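# Three arms pass a ball into arm2's gutter

## Task

Get the ball out of the gutter it starts in and into the gutter that belongs to arm2. Finish with arm2's gutter resting on its support bar and the ball still inside it. The box may not be moved, raised, rotated or tilted beyond a slight amount. The ball may never drop noticeably below table height while no robot holds it. Nothing may be knocked or placed outside the work area. At the end every gripper must let go and the arms must back away, because a result that stays in place only while a robot holds it does not count.

## Robot and tools

SETUP. Three identical i2rt Big YAM arms, named arm1, arm2 and arm3, each have six revolute joints, a two-finger gripper and a wrist camera. Their feet are fixed in the scene frame (metres; heading in degrees, counter-clockwise from +x): arm1 at x=-1.71 y=+0.33 z=+0.86 heading -11; arm2 at x=+0.00 y=+0.05 z=+0.87 heading -88; arm3 at x=+1.71 y=+0.25 z=+0.92 heading -165. The hand reaches roughly 1.0 m out from the joint1 axis. Room cameras: cam_end_1, cam_end_2, cam_gap_1, cam_gap_2, cam_side, cam_top. Wrist cameras: arm1_cam_wrist, arm2_cam_wrist, arm3_cam_wrist.

BALL AND GUTTERS. A gutter only keeps the ball while its open end sits higher than its closed end. If the handle points straight up, the ball runs out. Pouring from one gutter into another is allowed. Loose objects can occasionally get a brief external shove.

FRAMES. One shared scene frame, origin on the floor, +z up. The hand point is midway between the fingertips; the hand's z axis runs along the fingers and its y axis is the direction the fingers open and close. Hand poses are computed from each robot's true foot pose, which is never printed.

JOINTS. Every command is an absolute joint target, never an offset. Units are radians for joints and metres for the gripper. Ranges (with the tolerance counted as reached): joint1_rad -2.879 to 2.879 (±0.045), rotates the whole arm about its foot, positive counter-clockwise from above, 0 points the arm along its foot heading. joint2_rad 0 to 3.141 (±0.14), shoulder; 0 has the upper arm lying back roughly level, increasing raises it and brings it forward. joint3_rad 0 to 3.019 (±0.09), elbow; 0 is fully folded, increasing opens it. joint4_rad -1.692 to 1.57 (±0.055), hand pitch, positive tips the fingers up. joint5_rad -1.57 to 1.57 (±0.03), sideways hand swing, positive toward the arm's right. joint6_rad -2.094 to 2.094 (±0.035), hand roll, positive clockwise as seen from behind the hand. gripper_m 0 to 0.093 (±0.003), the fingertip gap; each finger pad pushes with about 50 to 62 N at most. Joints move at different speeds, so the hand can sweep a wide arc between postures.

TOOLS.
- execute_actions(actions, cameras): actions is a list holding one action object or nothing. The action is keyed by robot name ("arm1", "arm2", "arm3"); each robot gets its own object with a "joints" map from joint name to absolute target. Any joint or robot you omit may keep driving toward its previous target. All listed motions begin together and may finish at different moments; one action runs 15 s at most. cameras picks which images come back (omit, null or ["all"] for every camera, [] for none); the pictures line lists them in image order. An unknown key, camera or an out-of-range number rejects the whole call and nothing moves. An empty actions list just reports state and images.
- wait(seconds): 0 to 10 s, commands nothing, returns state and images.
- zoom_image(camera, region): enlarges [x0, y0, x1, y1] pixels (origin top-left, at most 504 by 504) of that camera's most recent full image.
- read_manual(section): only licence text; moves nothing.
- finished_scene(scene): closes scene 1 or 2 permanently and reports success; the next scene's task then arrives. Replying with no tool call ends all remaining scenes.

RESULT LINES. joint_status tells how each commanded joint finished. off_target: stopped short and may still be pushing. contact_stop or time_out: the joint keeps its stopped position, though after time_out it may keep a target near where it stands (within 0.375, 0.375, 0.113, 0.225, 0.075, 0.3 rad for joints 1 to 6) and keep pushing; on_its_own lists such joints, and "held at" there is the held target, not the actual angle. "joint command not followed", often with a cause line, means a self- and arm-collision check blocked that arm's joint targets (the gripper part still runs); blocked joints read not_followed and may be retried on later actions. Sending a joint its own reported position relieves pushing. Tiny target changes may not move a joint. If any call reports a stop, later motion and finish calls in that same reply are skipped.

HEAT. Holding loads or pushing warms motors, even while you think. MOTOR HOT appears from 85 °C; at 100 °C an OVER-TEMPERATURE FAULT drops that arm, and its unfinished keys read limit_stop_at_motor_heat; resend those targets. Some heat carries into the next scene.

AVOID. Squeezing two arms together ends the run; hard hits between arms can too. The clearance check can react late and ignores fingers, gripper housings and wrist cameras. Arms keep pushing on contact, and hard, so avoid ramming the table, box or gutters. Don't drop the ball or gutter, don't disturb the box, and keep everything inside the work area. The simulation keeps running while you think, with the last command held; fewer seconds of robot motion is better.

Each tool is called after ">>>" as name(argument=value, ...) on one line, values as JSON.

## Session

>>> execute_actions(actions=[])

Scene clock: 0.00 s.
arm1.joint_positions: joint1_rad=-0.041 joint2_rad=+0.299 joint3_rad=+1.704 joint4_rad=-1.499 joint5_rad=-0.005 joint6_rad=-0.086 gripper_m=+0.095
arm1.joint_status: not commanded
arm1.hand: x=-1.7264 y=+0.3259 z=+1.5224 quat_wxyz=(-0.665, -0.050, -0.738, +0.101) (m; scene frame)
arm2.joint_positions: joint1_rad=-0.700 joint2_rad=+0.303 joint3_rad=+1.373 joint4_rad=-1.200 joint5_rad=+0.085 joint6_rad=+0.158 gripper_m=+0.094
arm2.joint_status: not commanded
arm2.hand: x=-0.0782 y=-0.0222 z=+1.4861 quat_wxyz=(-0.305, -0.710, -0.244, +0.586) (m; scene frame)
arm3.joint_positions: joint1_rad=+0.773 joint2_rad=+0.252 joint3_rad=+1.626 joint4_rad=-1.452 joint5_rad=+0.246 joint6_rad=-0.143 gripper_m=+0.095
arm3.joint_status: not commanded
arm3.hand: x=+1.6853 y=+0.2817 z=+1.5628 quat_wxyz=(-0.208, -0.653, -0.333, +0.648) (m; scene frame)
pictures: arm1_cam_wrist, arm2_cam_wrist, arm3_cam_wrist, cam_end_1, cam_end_2, cam_gap_1, cam_gap_2, cam_side, cam_top
Images, in order (width x height): arm1_cam_wrist 504x504, arm2_cam_wrist 504x504, arm3_cam_wrist 504x504, cam_end_1 896x504, cam_end_2 896x504, cam_gap_1 896x504, cam_gap_2 896x504, cam_side 896x504, cam_top 896x504.

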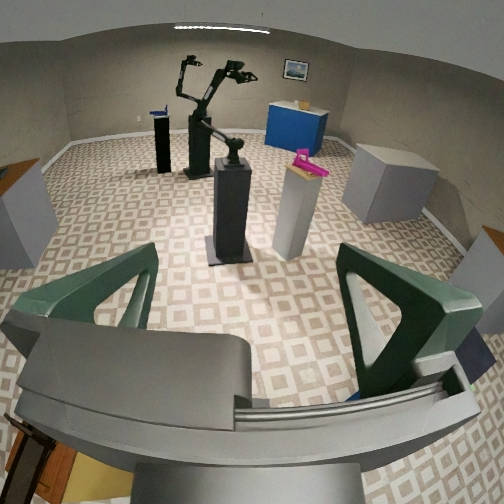

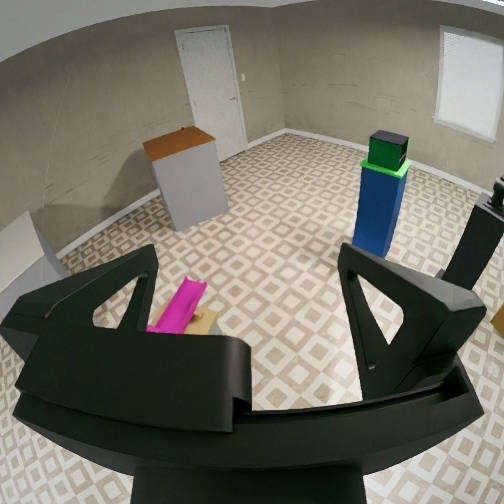

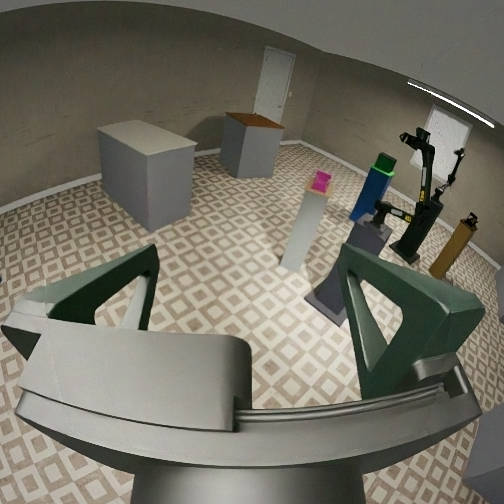

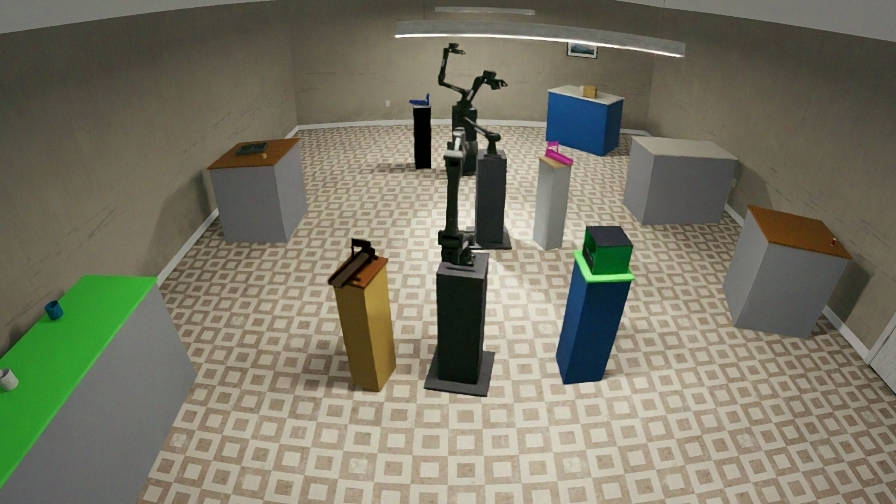

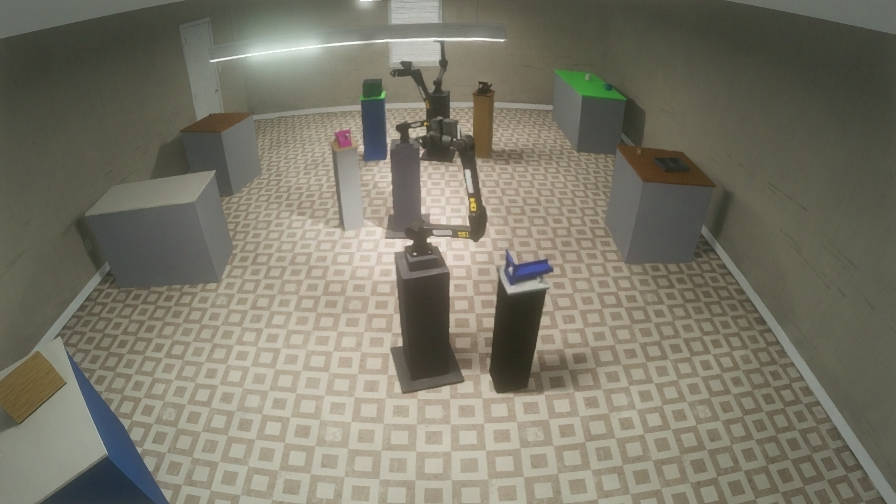

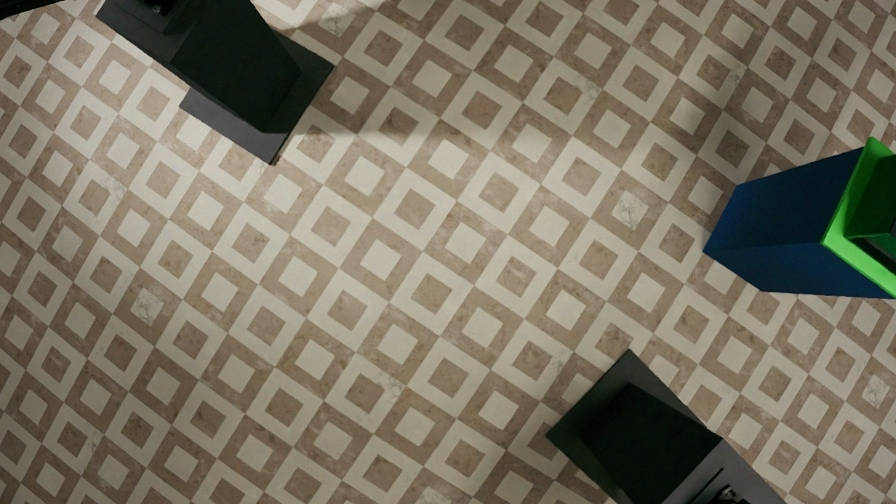

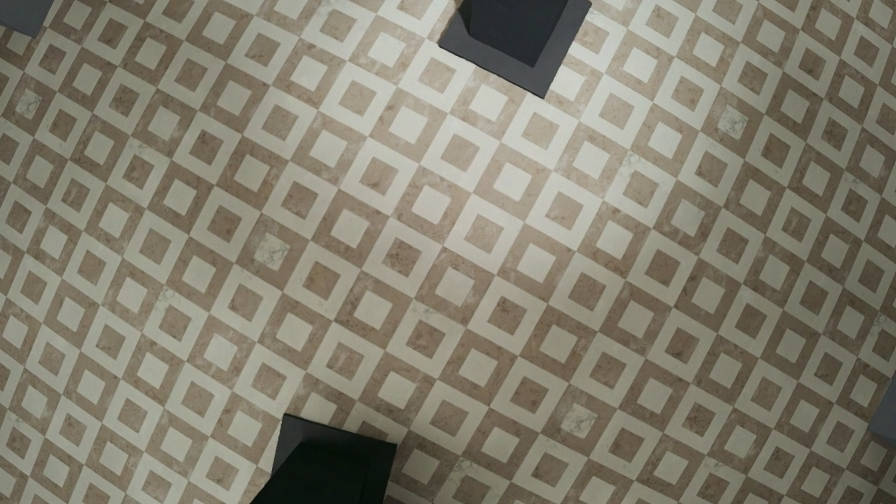

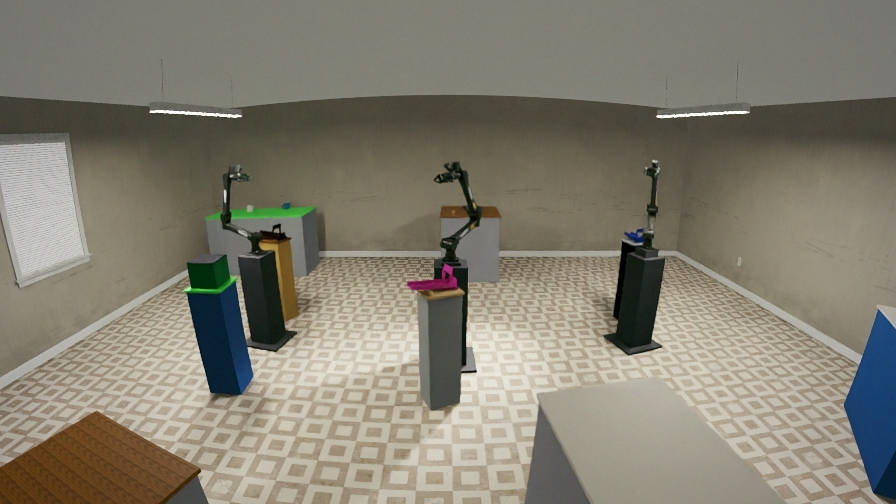

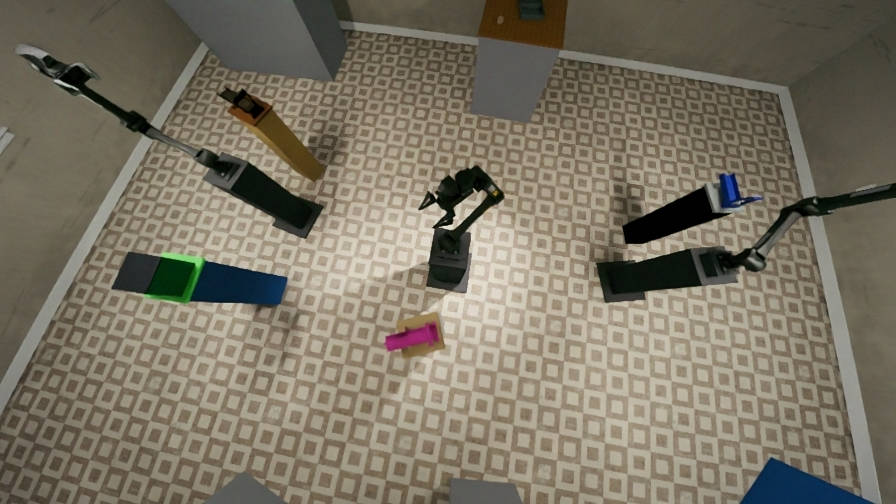

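>>> zoom_image(camera="cam_top", region=[200, 70, 320, 140])

>>> zoom_image(camera="cam_top", region=[690, 160, 790, 220])

>>> zoom_image(camera="cam_top", region=[360, 295, 480, 375])

>>> zoom_image(camera="cam_end_1", region=[310, 210, 660, 310])

>>> zoom_image(camera="cam_end_2", region=[470, 230, 590, 310])

>>> zoom_image(camera="cam_end_1", region=[510, 120, 610, 190])

Region (200, 70, 320, 140) of cam_top's 896x504 image, scaled by 4.200, with more detail than that image has; it fills the top 294 rows of this view, and the rest is white.

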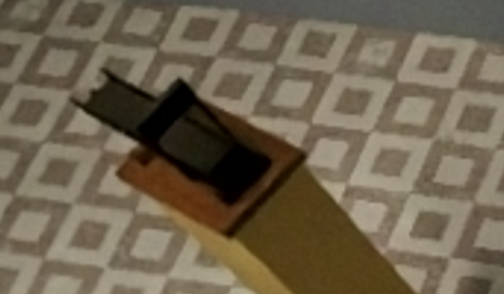

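Region (690, 160, 790, 220) of cam_top's 896x504 image, scaled by 5.040, with more detail than that image has; it fills the top 302 rows of this view, and the rest is white.

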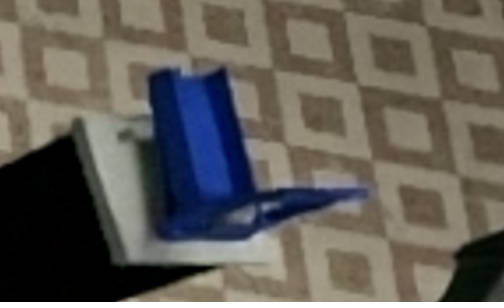

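Region (360, 295, 480, 375) of cam_top's 896x504 image, scaled by 4.200, with more detail than that image has.

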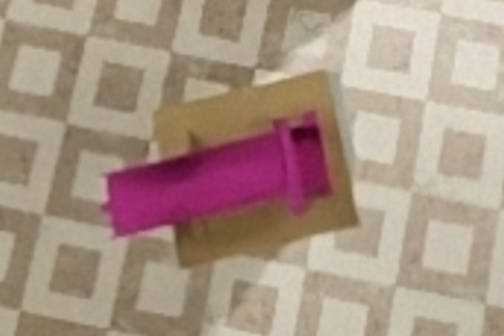

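Region (310, 210, 660, 310) of cam_end_1's 896x504 image, scaled by 1.440, with more detail than that image has; it fills the top 144 rows of this view, and the rest is white.

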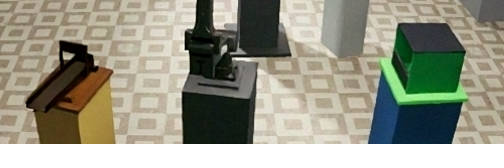

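Region (470, 230, 590, 310) of cam_end_2's 896x504 image, scaled by 4.200, with more detail than that image has.

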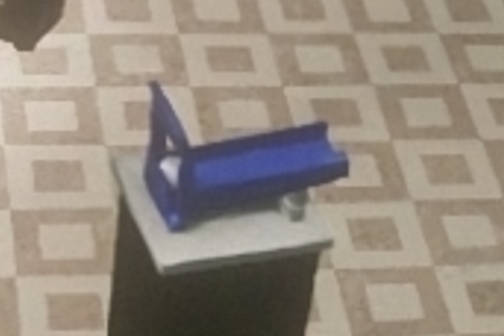

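Region (510, 120, 610, 190) of cam_end_1's 896x504 image, scaled by 5.040, with more detail than that image has; it fills the top 353 rows of this view, and the rest is white.

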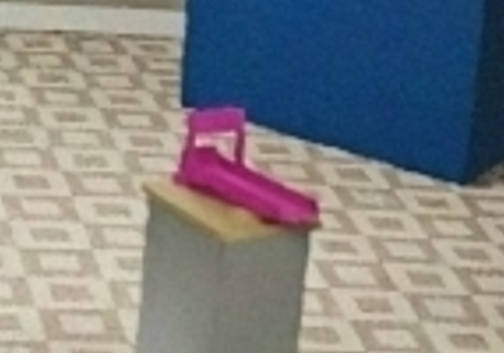

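>>> execute_actions(actions=[{"arm1":{"joints":{"joint1_rad":1.7,"joint2_rad":0.8,"joint3_rad":1.3,"joint4_rad":-1.4}},"arm3":{"joints":{"joint1_rad":-1.7,"joint2_rad":0.8,"joint3_rad":1.3,"joint4_rad":-1.4,"joint5_rad":0,"joint6_rad":0}},"arm2":{"joints":{"joint1_rad":-0.3,"joint2_rad":0.8,"joint3_rad":1.3,"joint4_rad":-1.4,"joint5_rad":0,"joint6_rad":0}}}], cameras=["arm1_cam_wrist","arm2_cam_wrist","arm3_cam_wrist","cam_top"])

Scene clock: 32.60 s.
arm1.joint_positions: joint1_rad=+1.696 joint2_rad=+0.800 joint3_rad=+1.261 joint4_rad=-1.407 joint5_rad=-0.006 joint6_rad=-0.086 gripper_m=+0.095
arm1.joint_status: all done
arm1.hand: x=-1.6985 y=+0.6159 z=+1.2830 quat_wxyz=(-0.232, +0.683, -0.662, -0.204) (m; scene frame)
arm2.joint_positions: joint1_rad=-0.308 joint2_rad=+0.801 joint3_rad=+1.284 joint4_rad=-1.386 joint5_rad=+0.003 joint6_rad=+0.015 gripper_m=+0.094
arm2.joint_status: all done
arm2.hand: x=-0.0832 y=-0.2341 z=+1.3093 quat_wxyz=(-0.199, -0.759, -0.562, +0.263) (m; scene frame)
arm3.joint_positions: joint1_rad=-1.694 joint2_rad=+0.806 joint3_rad=+1.269 joint4_rad=-1.408 joint5_rad=+0.001 joint6_rad=-0.010 gripper_m=+0.095
arm3.joint_status: all done
arm3.hand: x=+1.6763 y=+0.5401 z=+1.3383 quat_wxyz=(+0.204, -0.719, +0.623, +0.230) (m; scene frame)
pictures: arm1_cam_wrist, arm2_cam_wrist, arm3_cam_wrist, cam_top
Images, in order (width x height): arm1_cam_wrist 504x504, arm2_cam_wrist 504x504, arm3_cam_wrist 504x504, cam_top 896x504.

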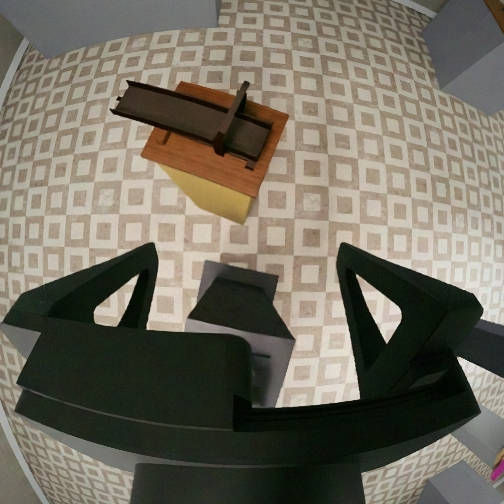

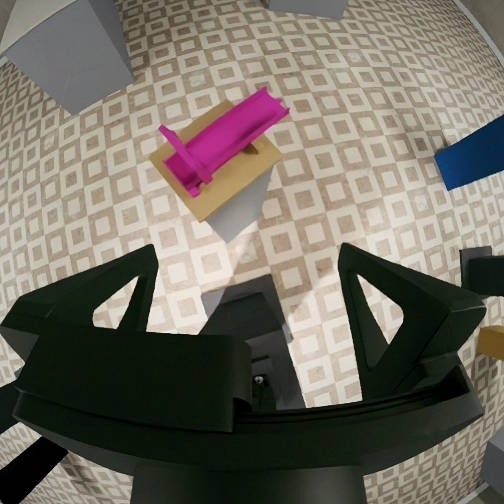

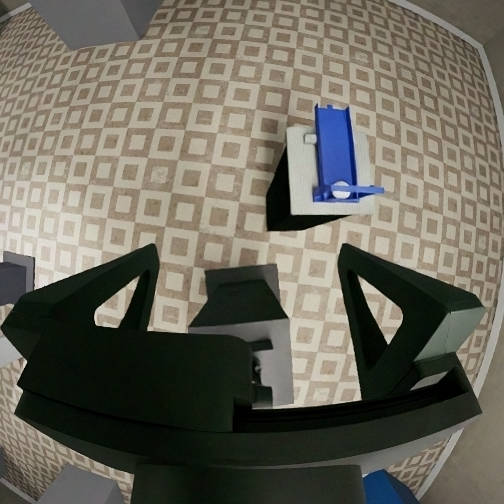

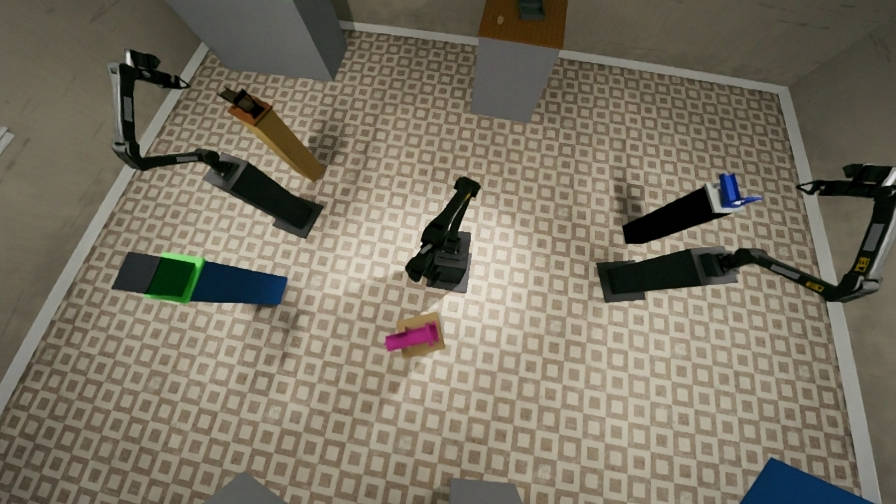

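>>> execute_actions(actions=[{"arm1":{"joints":{"joint1_rad":0.6,"joint2_rad":0.3,"joint3_rad":1.0}},"arm3":{"joints":{"joint1_rad":-2.25,"joint2_rad":1.57,"joint3_rad":1.55,"joint4_rad":-1.55}},"arm2":{"joints":{"joint1_rad":-0.03,"joint2_rad":1.6,"joint3_rad":1.6,"joint4_rad":-1.57}}}], cameras=["arm2_cam_wrist","arm3_cam_wrist","cam_end_2","cam_side"])

Scene clock: 61.80 s.
arm1.joint_positions: joint1_rad=+0.605 joint2_rad=+0.292 joint3_rad=+0.997 joint4_rad=-1.406 joint5_rad=-0.004 joint6_rad=-0.086 gripper_m=+0.095
arm1.joint_status: all done
arm1.hand: x=-1.5712 y=+0.3885 z=+1.2556 quat_wxyz=(-0.415, +0.228, -0.877, -0.074) (m; scene frame)
arm2.joint_positions: joint1_rad=-0.033 joint2_rad=+1.616 joint3_rad=+1.575 joint4_rad=-1.556 joint5_rad=+0.003 joint6_rad=+0.014 gripper_m=+0.094
arm2.joint_status: all done
arm2.hand: x=-0.0039 y=-0.4310 z=+1.1205 quat_wxyz=(+0.009, -0.714, -0.700, -0.007) (m; scene frame)
arm3.joint_positions: joint1_rad=-2.256 joint2_rad=+1.586 joint3_rad=+1.532 joint4_rad=-1.539 joint5_rad=+0.000 joint6_rad=-0.010 gripper_m=+0.095
arm3.joint_status: all done
arm3.hand: x=+1.9110 y=+0.6771 z=+1.1580 quat_wxyz=(-0.009, -0.545, +0.838, -0.006) (m; scene frame)
pictures: arm2_cam_wrist, arm3_cam_wrist, cam_end_2, cam_side
Images, in order (width x height): arm2_cam_wrist 504x504, arm3_cam_wrist 504x504, cam_end_2 896x504, cam_side 896x504.

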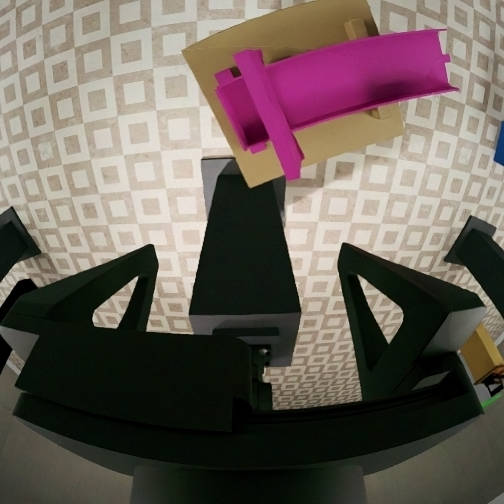

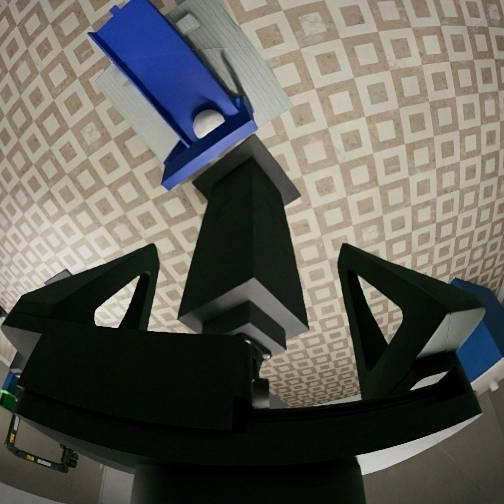

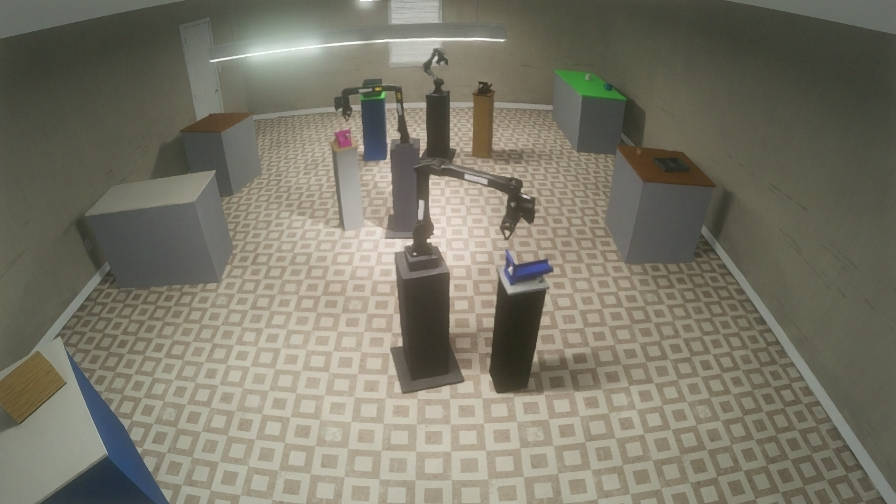

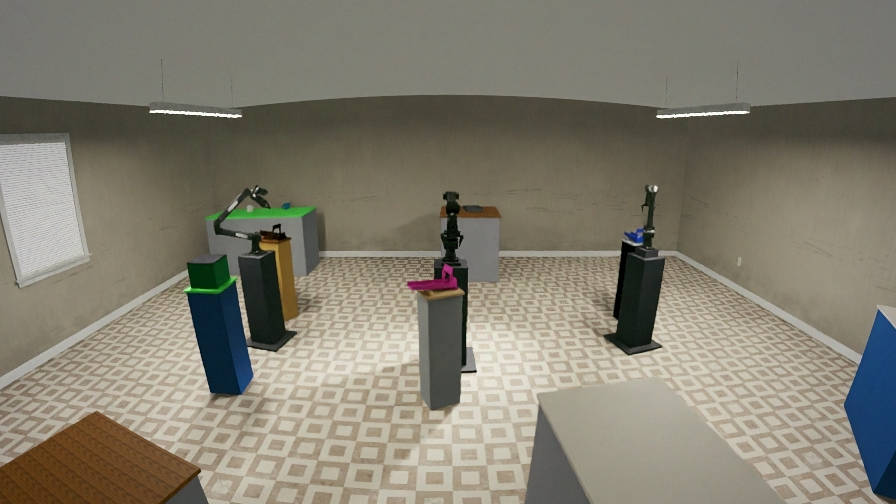

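>>> execute_actions(actions=[{"arm3":{"joints":{"joint1_rad":-2.215,"joint2_rad":1.53,"joint3_rad":1.27,"joint4_rad":-1.13,"joint5_rad":-0.11,"joint6_rad":0.96}},"arm2":{"joints":{"joint1_rad":-0.02,"joint2_rad":1.7,"joint3_rad":1.62,"joint4_rad":-1.4,"joint5_rad":0.15,"joint6_rad":-0.39}}}], cameras=["arm2_cam_wrist","arm3_cam_wrist","cam_end_2","cam_side"])

>>> zoom_image(camera="cam_end_2", region=[460, 190, 600, 300])

>>> zoom_image(camera="cam_side", region=[390, 200, 510, 310])

Scene clock: 100.43 s.
arm1.joint_positions: joint1_rad=+0.605 joint2_rad=+0.292 joint3_rad=+0.997 joint4_rad=-1.406 joint5_rad=-0.004 joint6_rad=-0.086 gripper_m=+0.095
arm1.joint_status: not commanded
arm1.hand: x=-1.5712 y=+0.3885 z=+1.2556 quat_wxyz=(-0.415, +0.228, -0.877, -0.074) (m; scene frame)
arm2.joint_positions: joint1_rad=-0.032 joint2_rad=+1.711 joint3_rad=+1.575 joint4_rad=-1.416 joint5_rad=+0.146 joint6_rad=-0.375 gripper_m=+0.094
arm2.joint_status: all done
arm2.hand: x=-0.0279 y=-0.4742 z=+1.0766 quat_wxyz=(+0.054, -0.564, -0.822, +0.050) (m; scene frame)
arm3.joint_positions: joint1_rad=-2.216 joint2_rad=+1.524 joint3_rad=+1.264 joint4_rad=-1.144 joint5_rad=-0.108 joint6_rad=+0.948 gripper_m=+0.095
arm3.joint_status: all done
arm3.hand: x=+1.8807 y=+0.7009 z=+1.0885 quat_wxyz=(-0.007, -0.121, +0.988, +0.099) (m; scene frame)
pictures: arm2_cam_wrist, arm3_cam_wrist, cam_end_2, cam_side
Images, in order (width x height): arm2_cam_wrist 504x504, arm3_cam_wrist 504x504, cam_end_2 896x504, cam_side 896x504.

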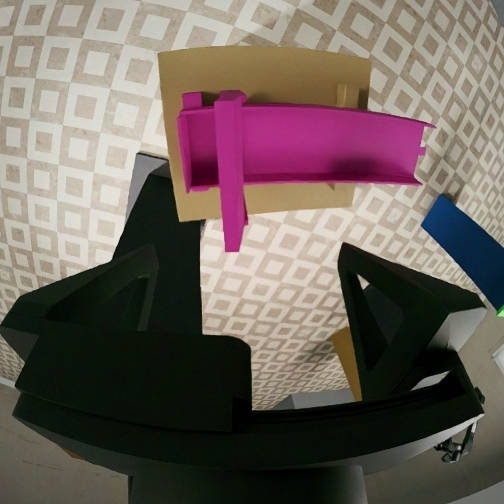

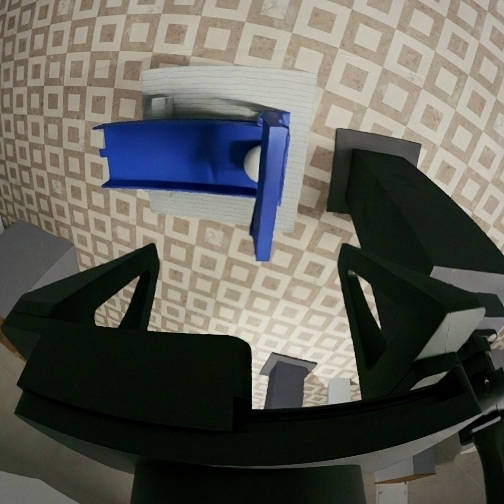

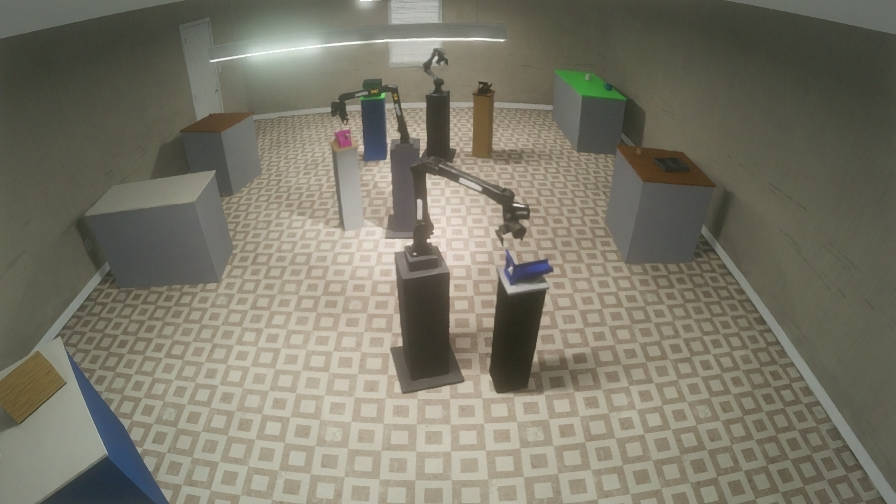

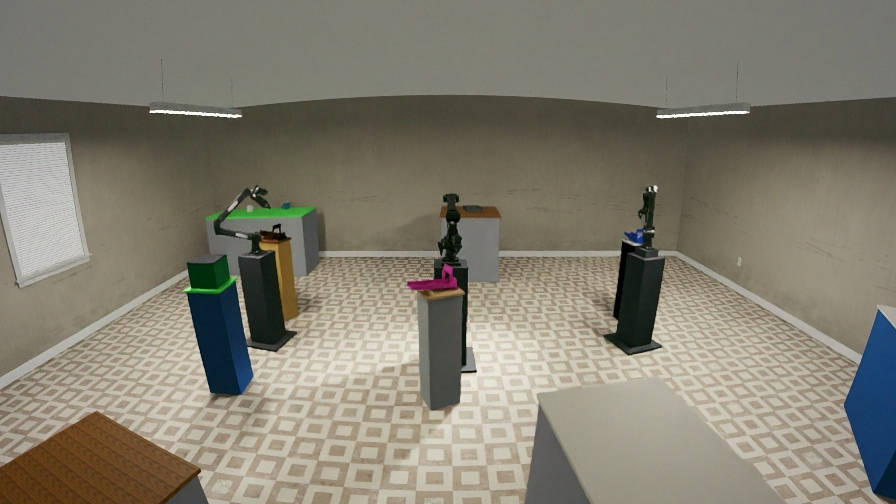

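Region (460, 190, 600, 300) of cam_end_2's 896x504 image, scaled by 3.600, with more detail than that image has; it fills the top 396 rows of this view, and the rest is white.

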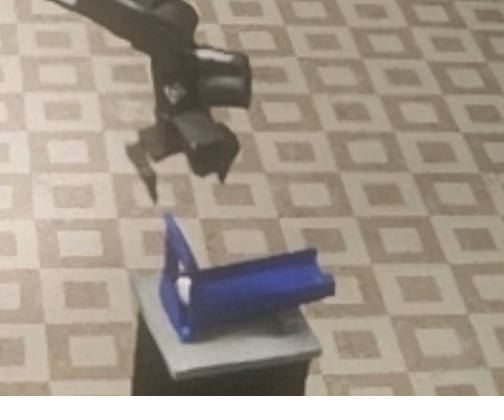

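Region (390, 200, 510, 310) of cam_side's 896x504 image, scaled by 4.200, with more detail than that image has; it fills the top 462 rows of this view, and the rest is white.

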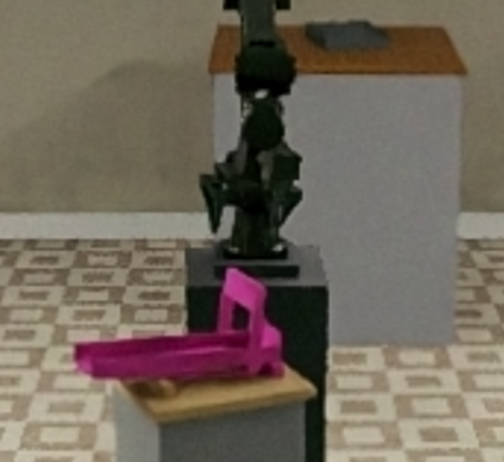

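>>> execute_actions(actions=[{"arm3":{"joints":{"joint2_rad":1.557,"joint3_rad":1.157,"joint4_rad":-0.99}},"arm2":{"joints":{"joint1_rad":0.0,"joint2_rad":1.749,"joint3_rad":1.497,"joint4_rad":-1.228}}}], cameras=["arm2_cam_wrist","arm3_cam_wrist","cam_end_2","cam_side"])

>>> zoom_image(camera="cam_end_2", region=[460, 190, 600, 300])

>>> zoom_image(camera="cam_side", region=[390, 200, 510, 310])

Scene clock: 125.30 s.
arm1.joint_positions: joint1_rad=+0.605 joint2_rad=+0.292 joint3_rad=+0.997 joint4_rad=-1.406 joint5_rad=-0.004 joint6_rad=-0.086 gripper_m=+0.095
arm1.joint_status: not commanded
arm1.hand: x=-1.5712 y=+0.3885 z=+1.2556 quat_wxyz=(-0.415, +0.228, -0.877, -0.074) (m; scene frame)
arm2.joint_positions: joint1_rad=-0.007 joint2_rad=+1.753 joint3_rad=+1.493 joint4_rad=-1.244 joint5_rad=+0.146 joint6_rad=-0.376 gripper_m=+0.094
arm2.joint_status: all done
arm2.hand: x=-0.0147 y=-0.4924 z=+1.0250 quat_wxyz=(+0.040, -0.555, -0.828, +0.071) (m; scene frame)
arm3.joint_positions: joint1_rad=-2.216 joint2_rad=+1.550 joint3_rad=+1.152 joint4_rad=-1.004 joint5_rad=-0.108 joint6_rad=+0.949 gripper_m=+0.095
arm3.joint_status: all done
arm3.hand: x=+1.8783 y=+0.6948 z=+1.0373 quat_wxyz=(-0.006, -0.120, +0.988, +0.099) (m; scene frame)
pictures: arm2_cam_wrist, arm3_cam_wrist, cam_end_2, cam_side
Images, in order (width x height): arm2_cam_wrist 504x504, arm3_cam_wrist 504x504, cam_end_2 896x504, cam_side 896x504.

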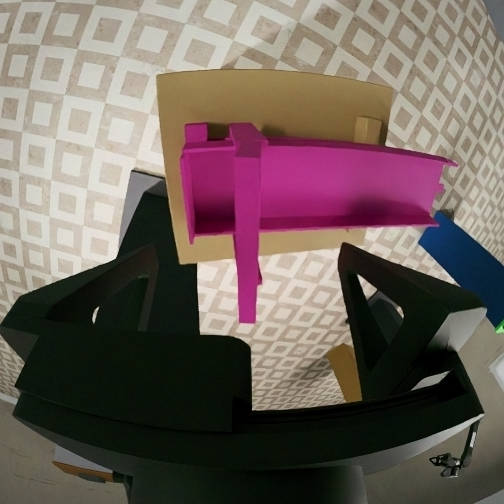

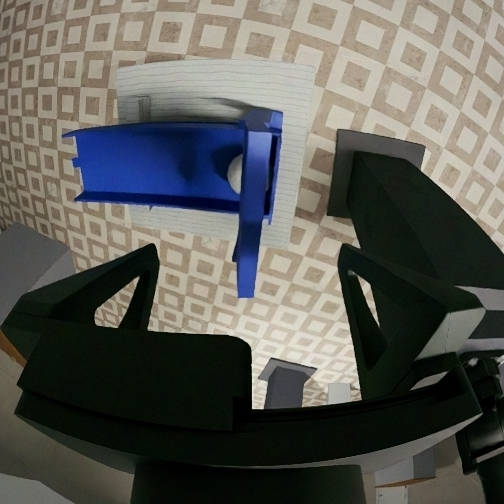

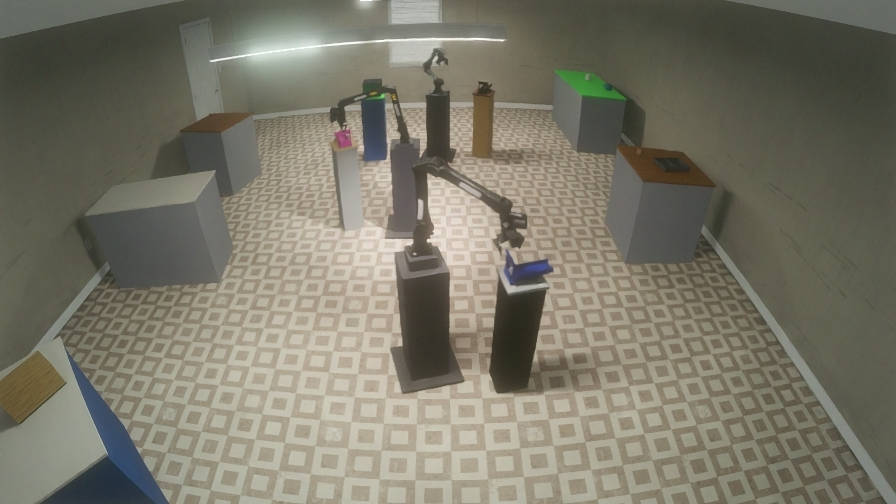

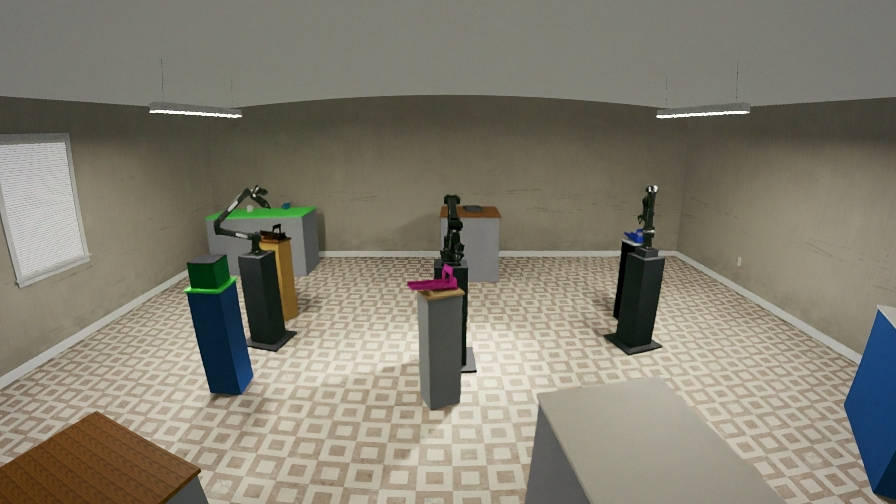

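Region (460, 190, 600, 300) of cam_end_2's 896x504 image, scaled by 3.600, with more detail than that image has; it fills the top 396 rows of this view, and the rest is white.

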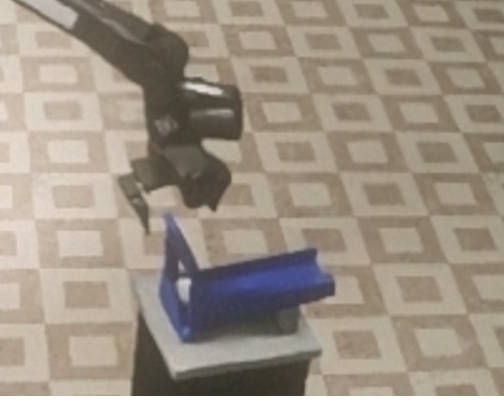

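Region (390, 200, 510, 310) of cam_side's 896x504 image, scaled by 4.200, with more detail than that image has; it fills the top 462 rows of this view, and the rest is white.

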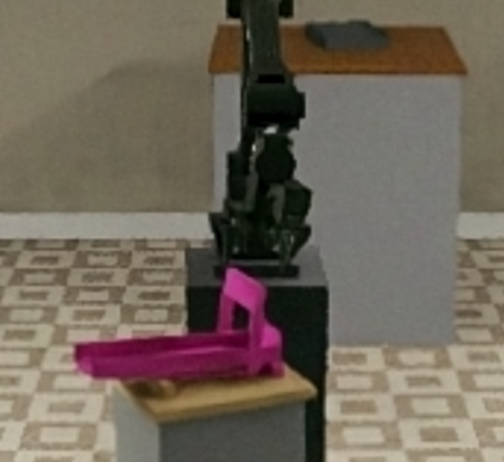

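>>> execute_actions(actions=[{"arm3":{"joints":{"joint2_rad":1.575,"joint3_rad":1.105,"joint4_rad":-0.92}},"arm2":{"joints":{"joint2_rad":1.775,"joint3_rad":1.455,"joint4_rad":-1.16}}}], cameras=["arm2_cam_wrist","arm3_cam_wrist","cam_end_2","cam_end_1"])

>>> zoom_image(camera="cam_end_2", region=[460, 190, 600, 300])

>>> zoom_image(camera="cam_end_1", region=[490, 100, 600, 190])

Scene clock: 143.50 s.
arm1.joint_positions: joint1_rad=+0.605 joint2_rad=+0.292 joint3_rad=+0.997 joint4_rad=-1.406 joint5_rad=-0.004 joint6_rad=-0.086 gripper_m=+0.095
arm1.joint_status: not commanded
arm1.hand: x=-1.5712 y=+0.3885 z=+1.2556 quat_wxyz=(-0.415, +0.228, -0.877, -0.074) (m; scene frame)
arm2.joint_positions: joint1_rad=-0.007 joint2_rad=+1.770 joint3_rad=+1.455 joint4_rad=-1.177 joint5_rad=+0.146 joint6_rad=-0.376 gripper_m=+0.094
arm2.joint_status: all done
arm2.hand: x=-0.0147 y=-0.4958 z=+1.0033 quat_wxyz=(+0.037, -0.555, -0.828, +0.076) (m; scene frame)
arm3.joint_positions: joint1_rad=-2.216 joint2_rad=+1.560 joint3_rad=+1.106 joint4_rad=-0.934 joint5_rad=-0.108 joint6_rad=+0.949 gripper_m=+0.095
arm3.joint_status: all done
arm3.hand: x=+1.8776 y=+0.6930 z=+1.0175 quat_wxyz=(-0.003, -0.120, +0.987, +0.105) (m; scene frame)
pictures: arm2_cam_wrist, arm3_cam_wrist, cam_end_1, cam_end_2
Images, in order (width x height): arm2_cam_wrist 504x504, arm3_cam_wrist 504x504, cam_end_1 896x504, cam_end_2 896x504.

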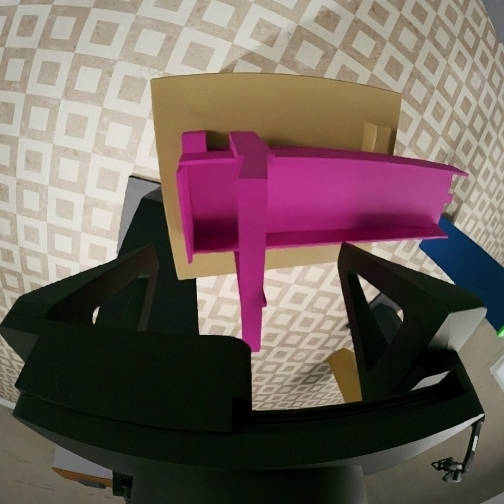

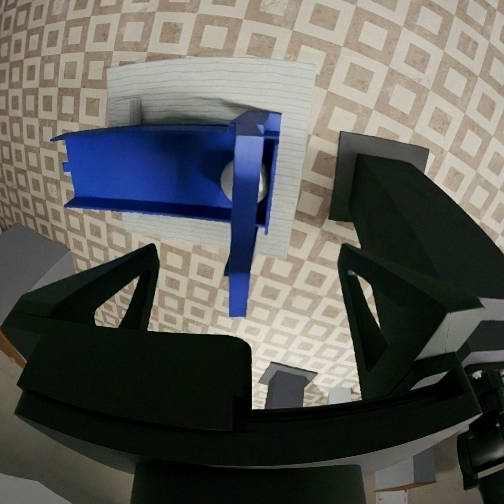

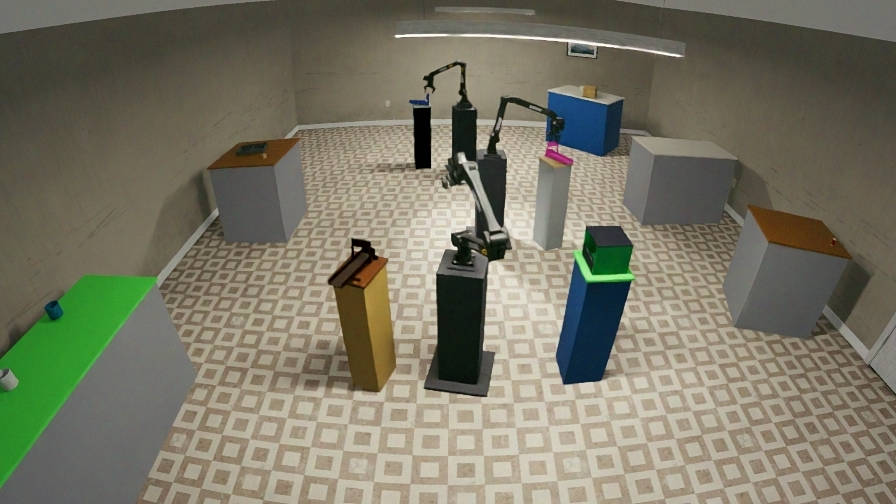

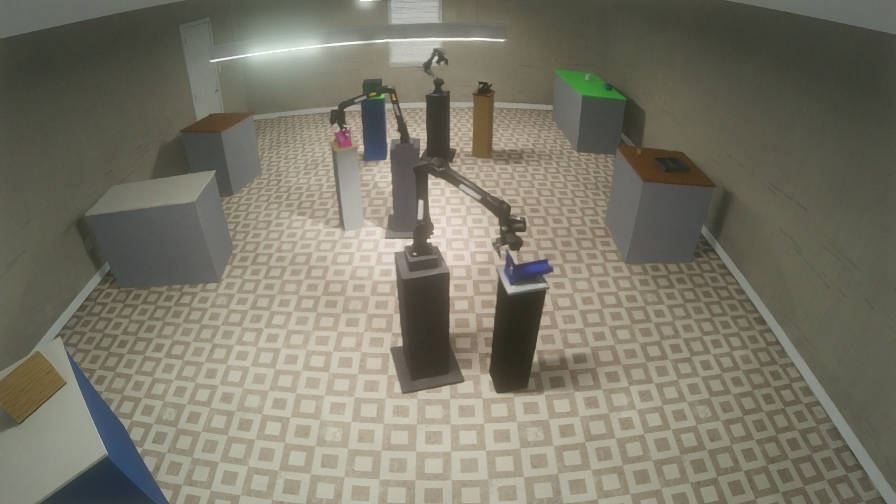

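Region (460, 190, 600, 300) of cam_end_2's 896x504 image, scaled by 3.600, with more detail than that image has; it fills the top 396 rows of this view, and the rest is white.

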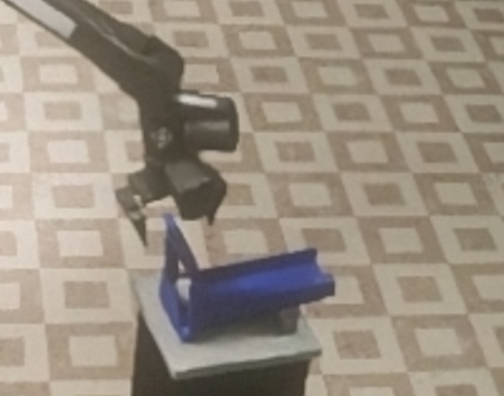

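Region (490, 100, 600, 190) of cam_end_1's 896x504 image, scaled by 4.582, with more detail than that image has; it fills the top 412 rows of this view, and the rest is white.

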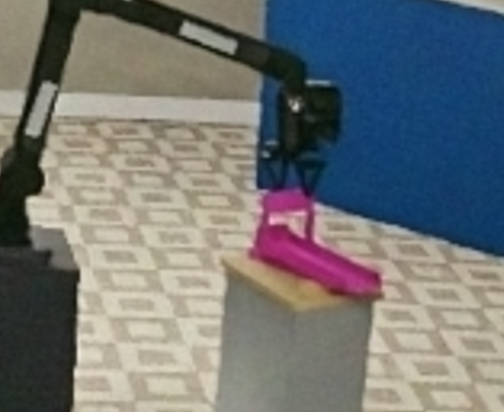

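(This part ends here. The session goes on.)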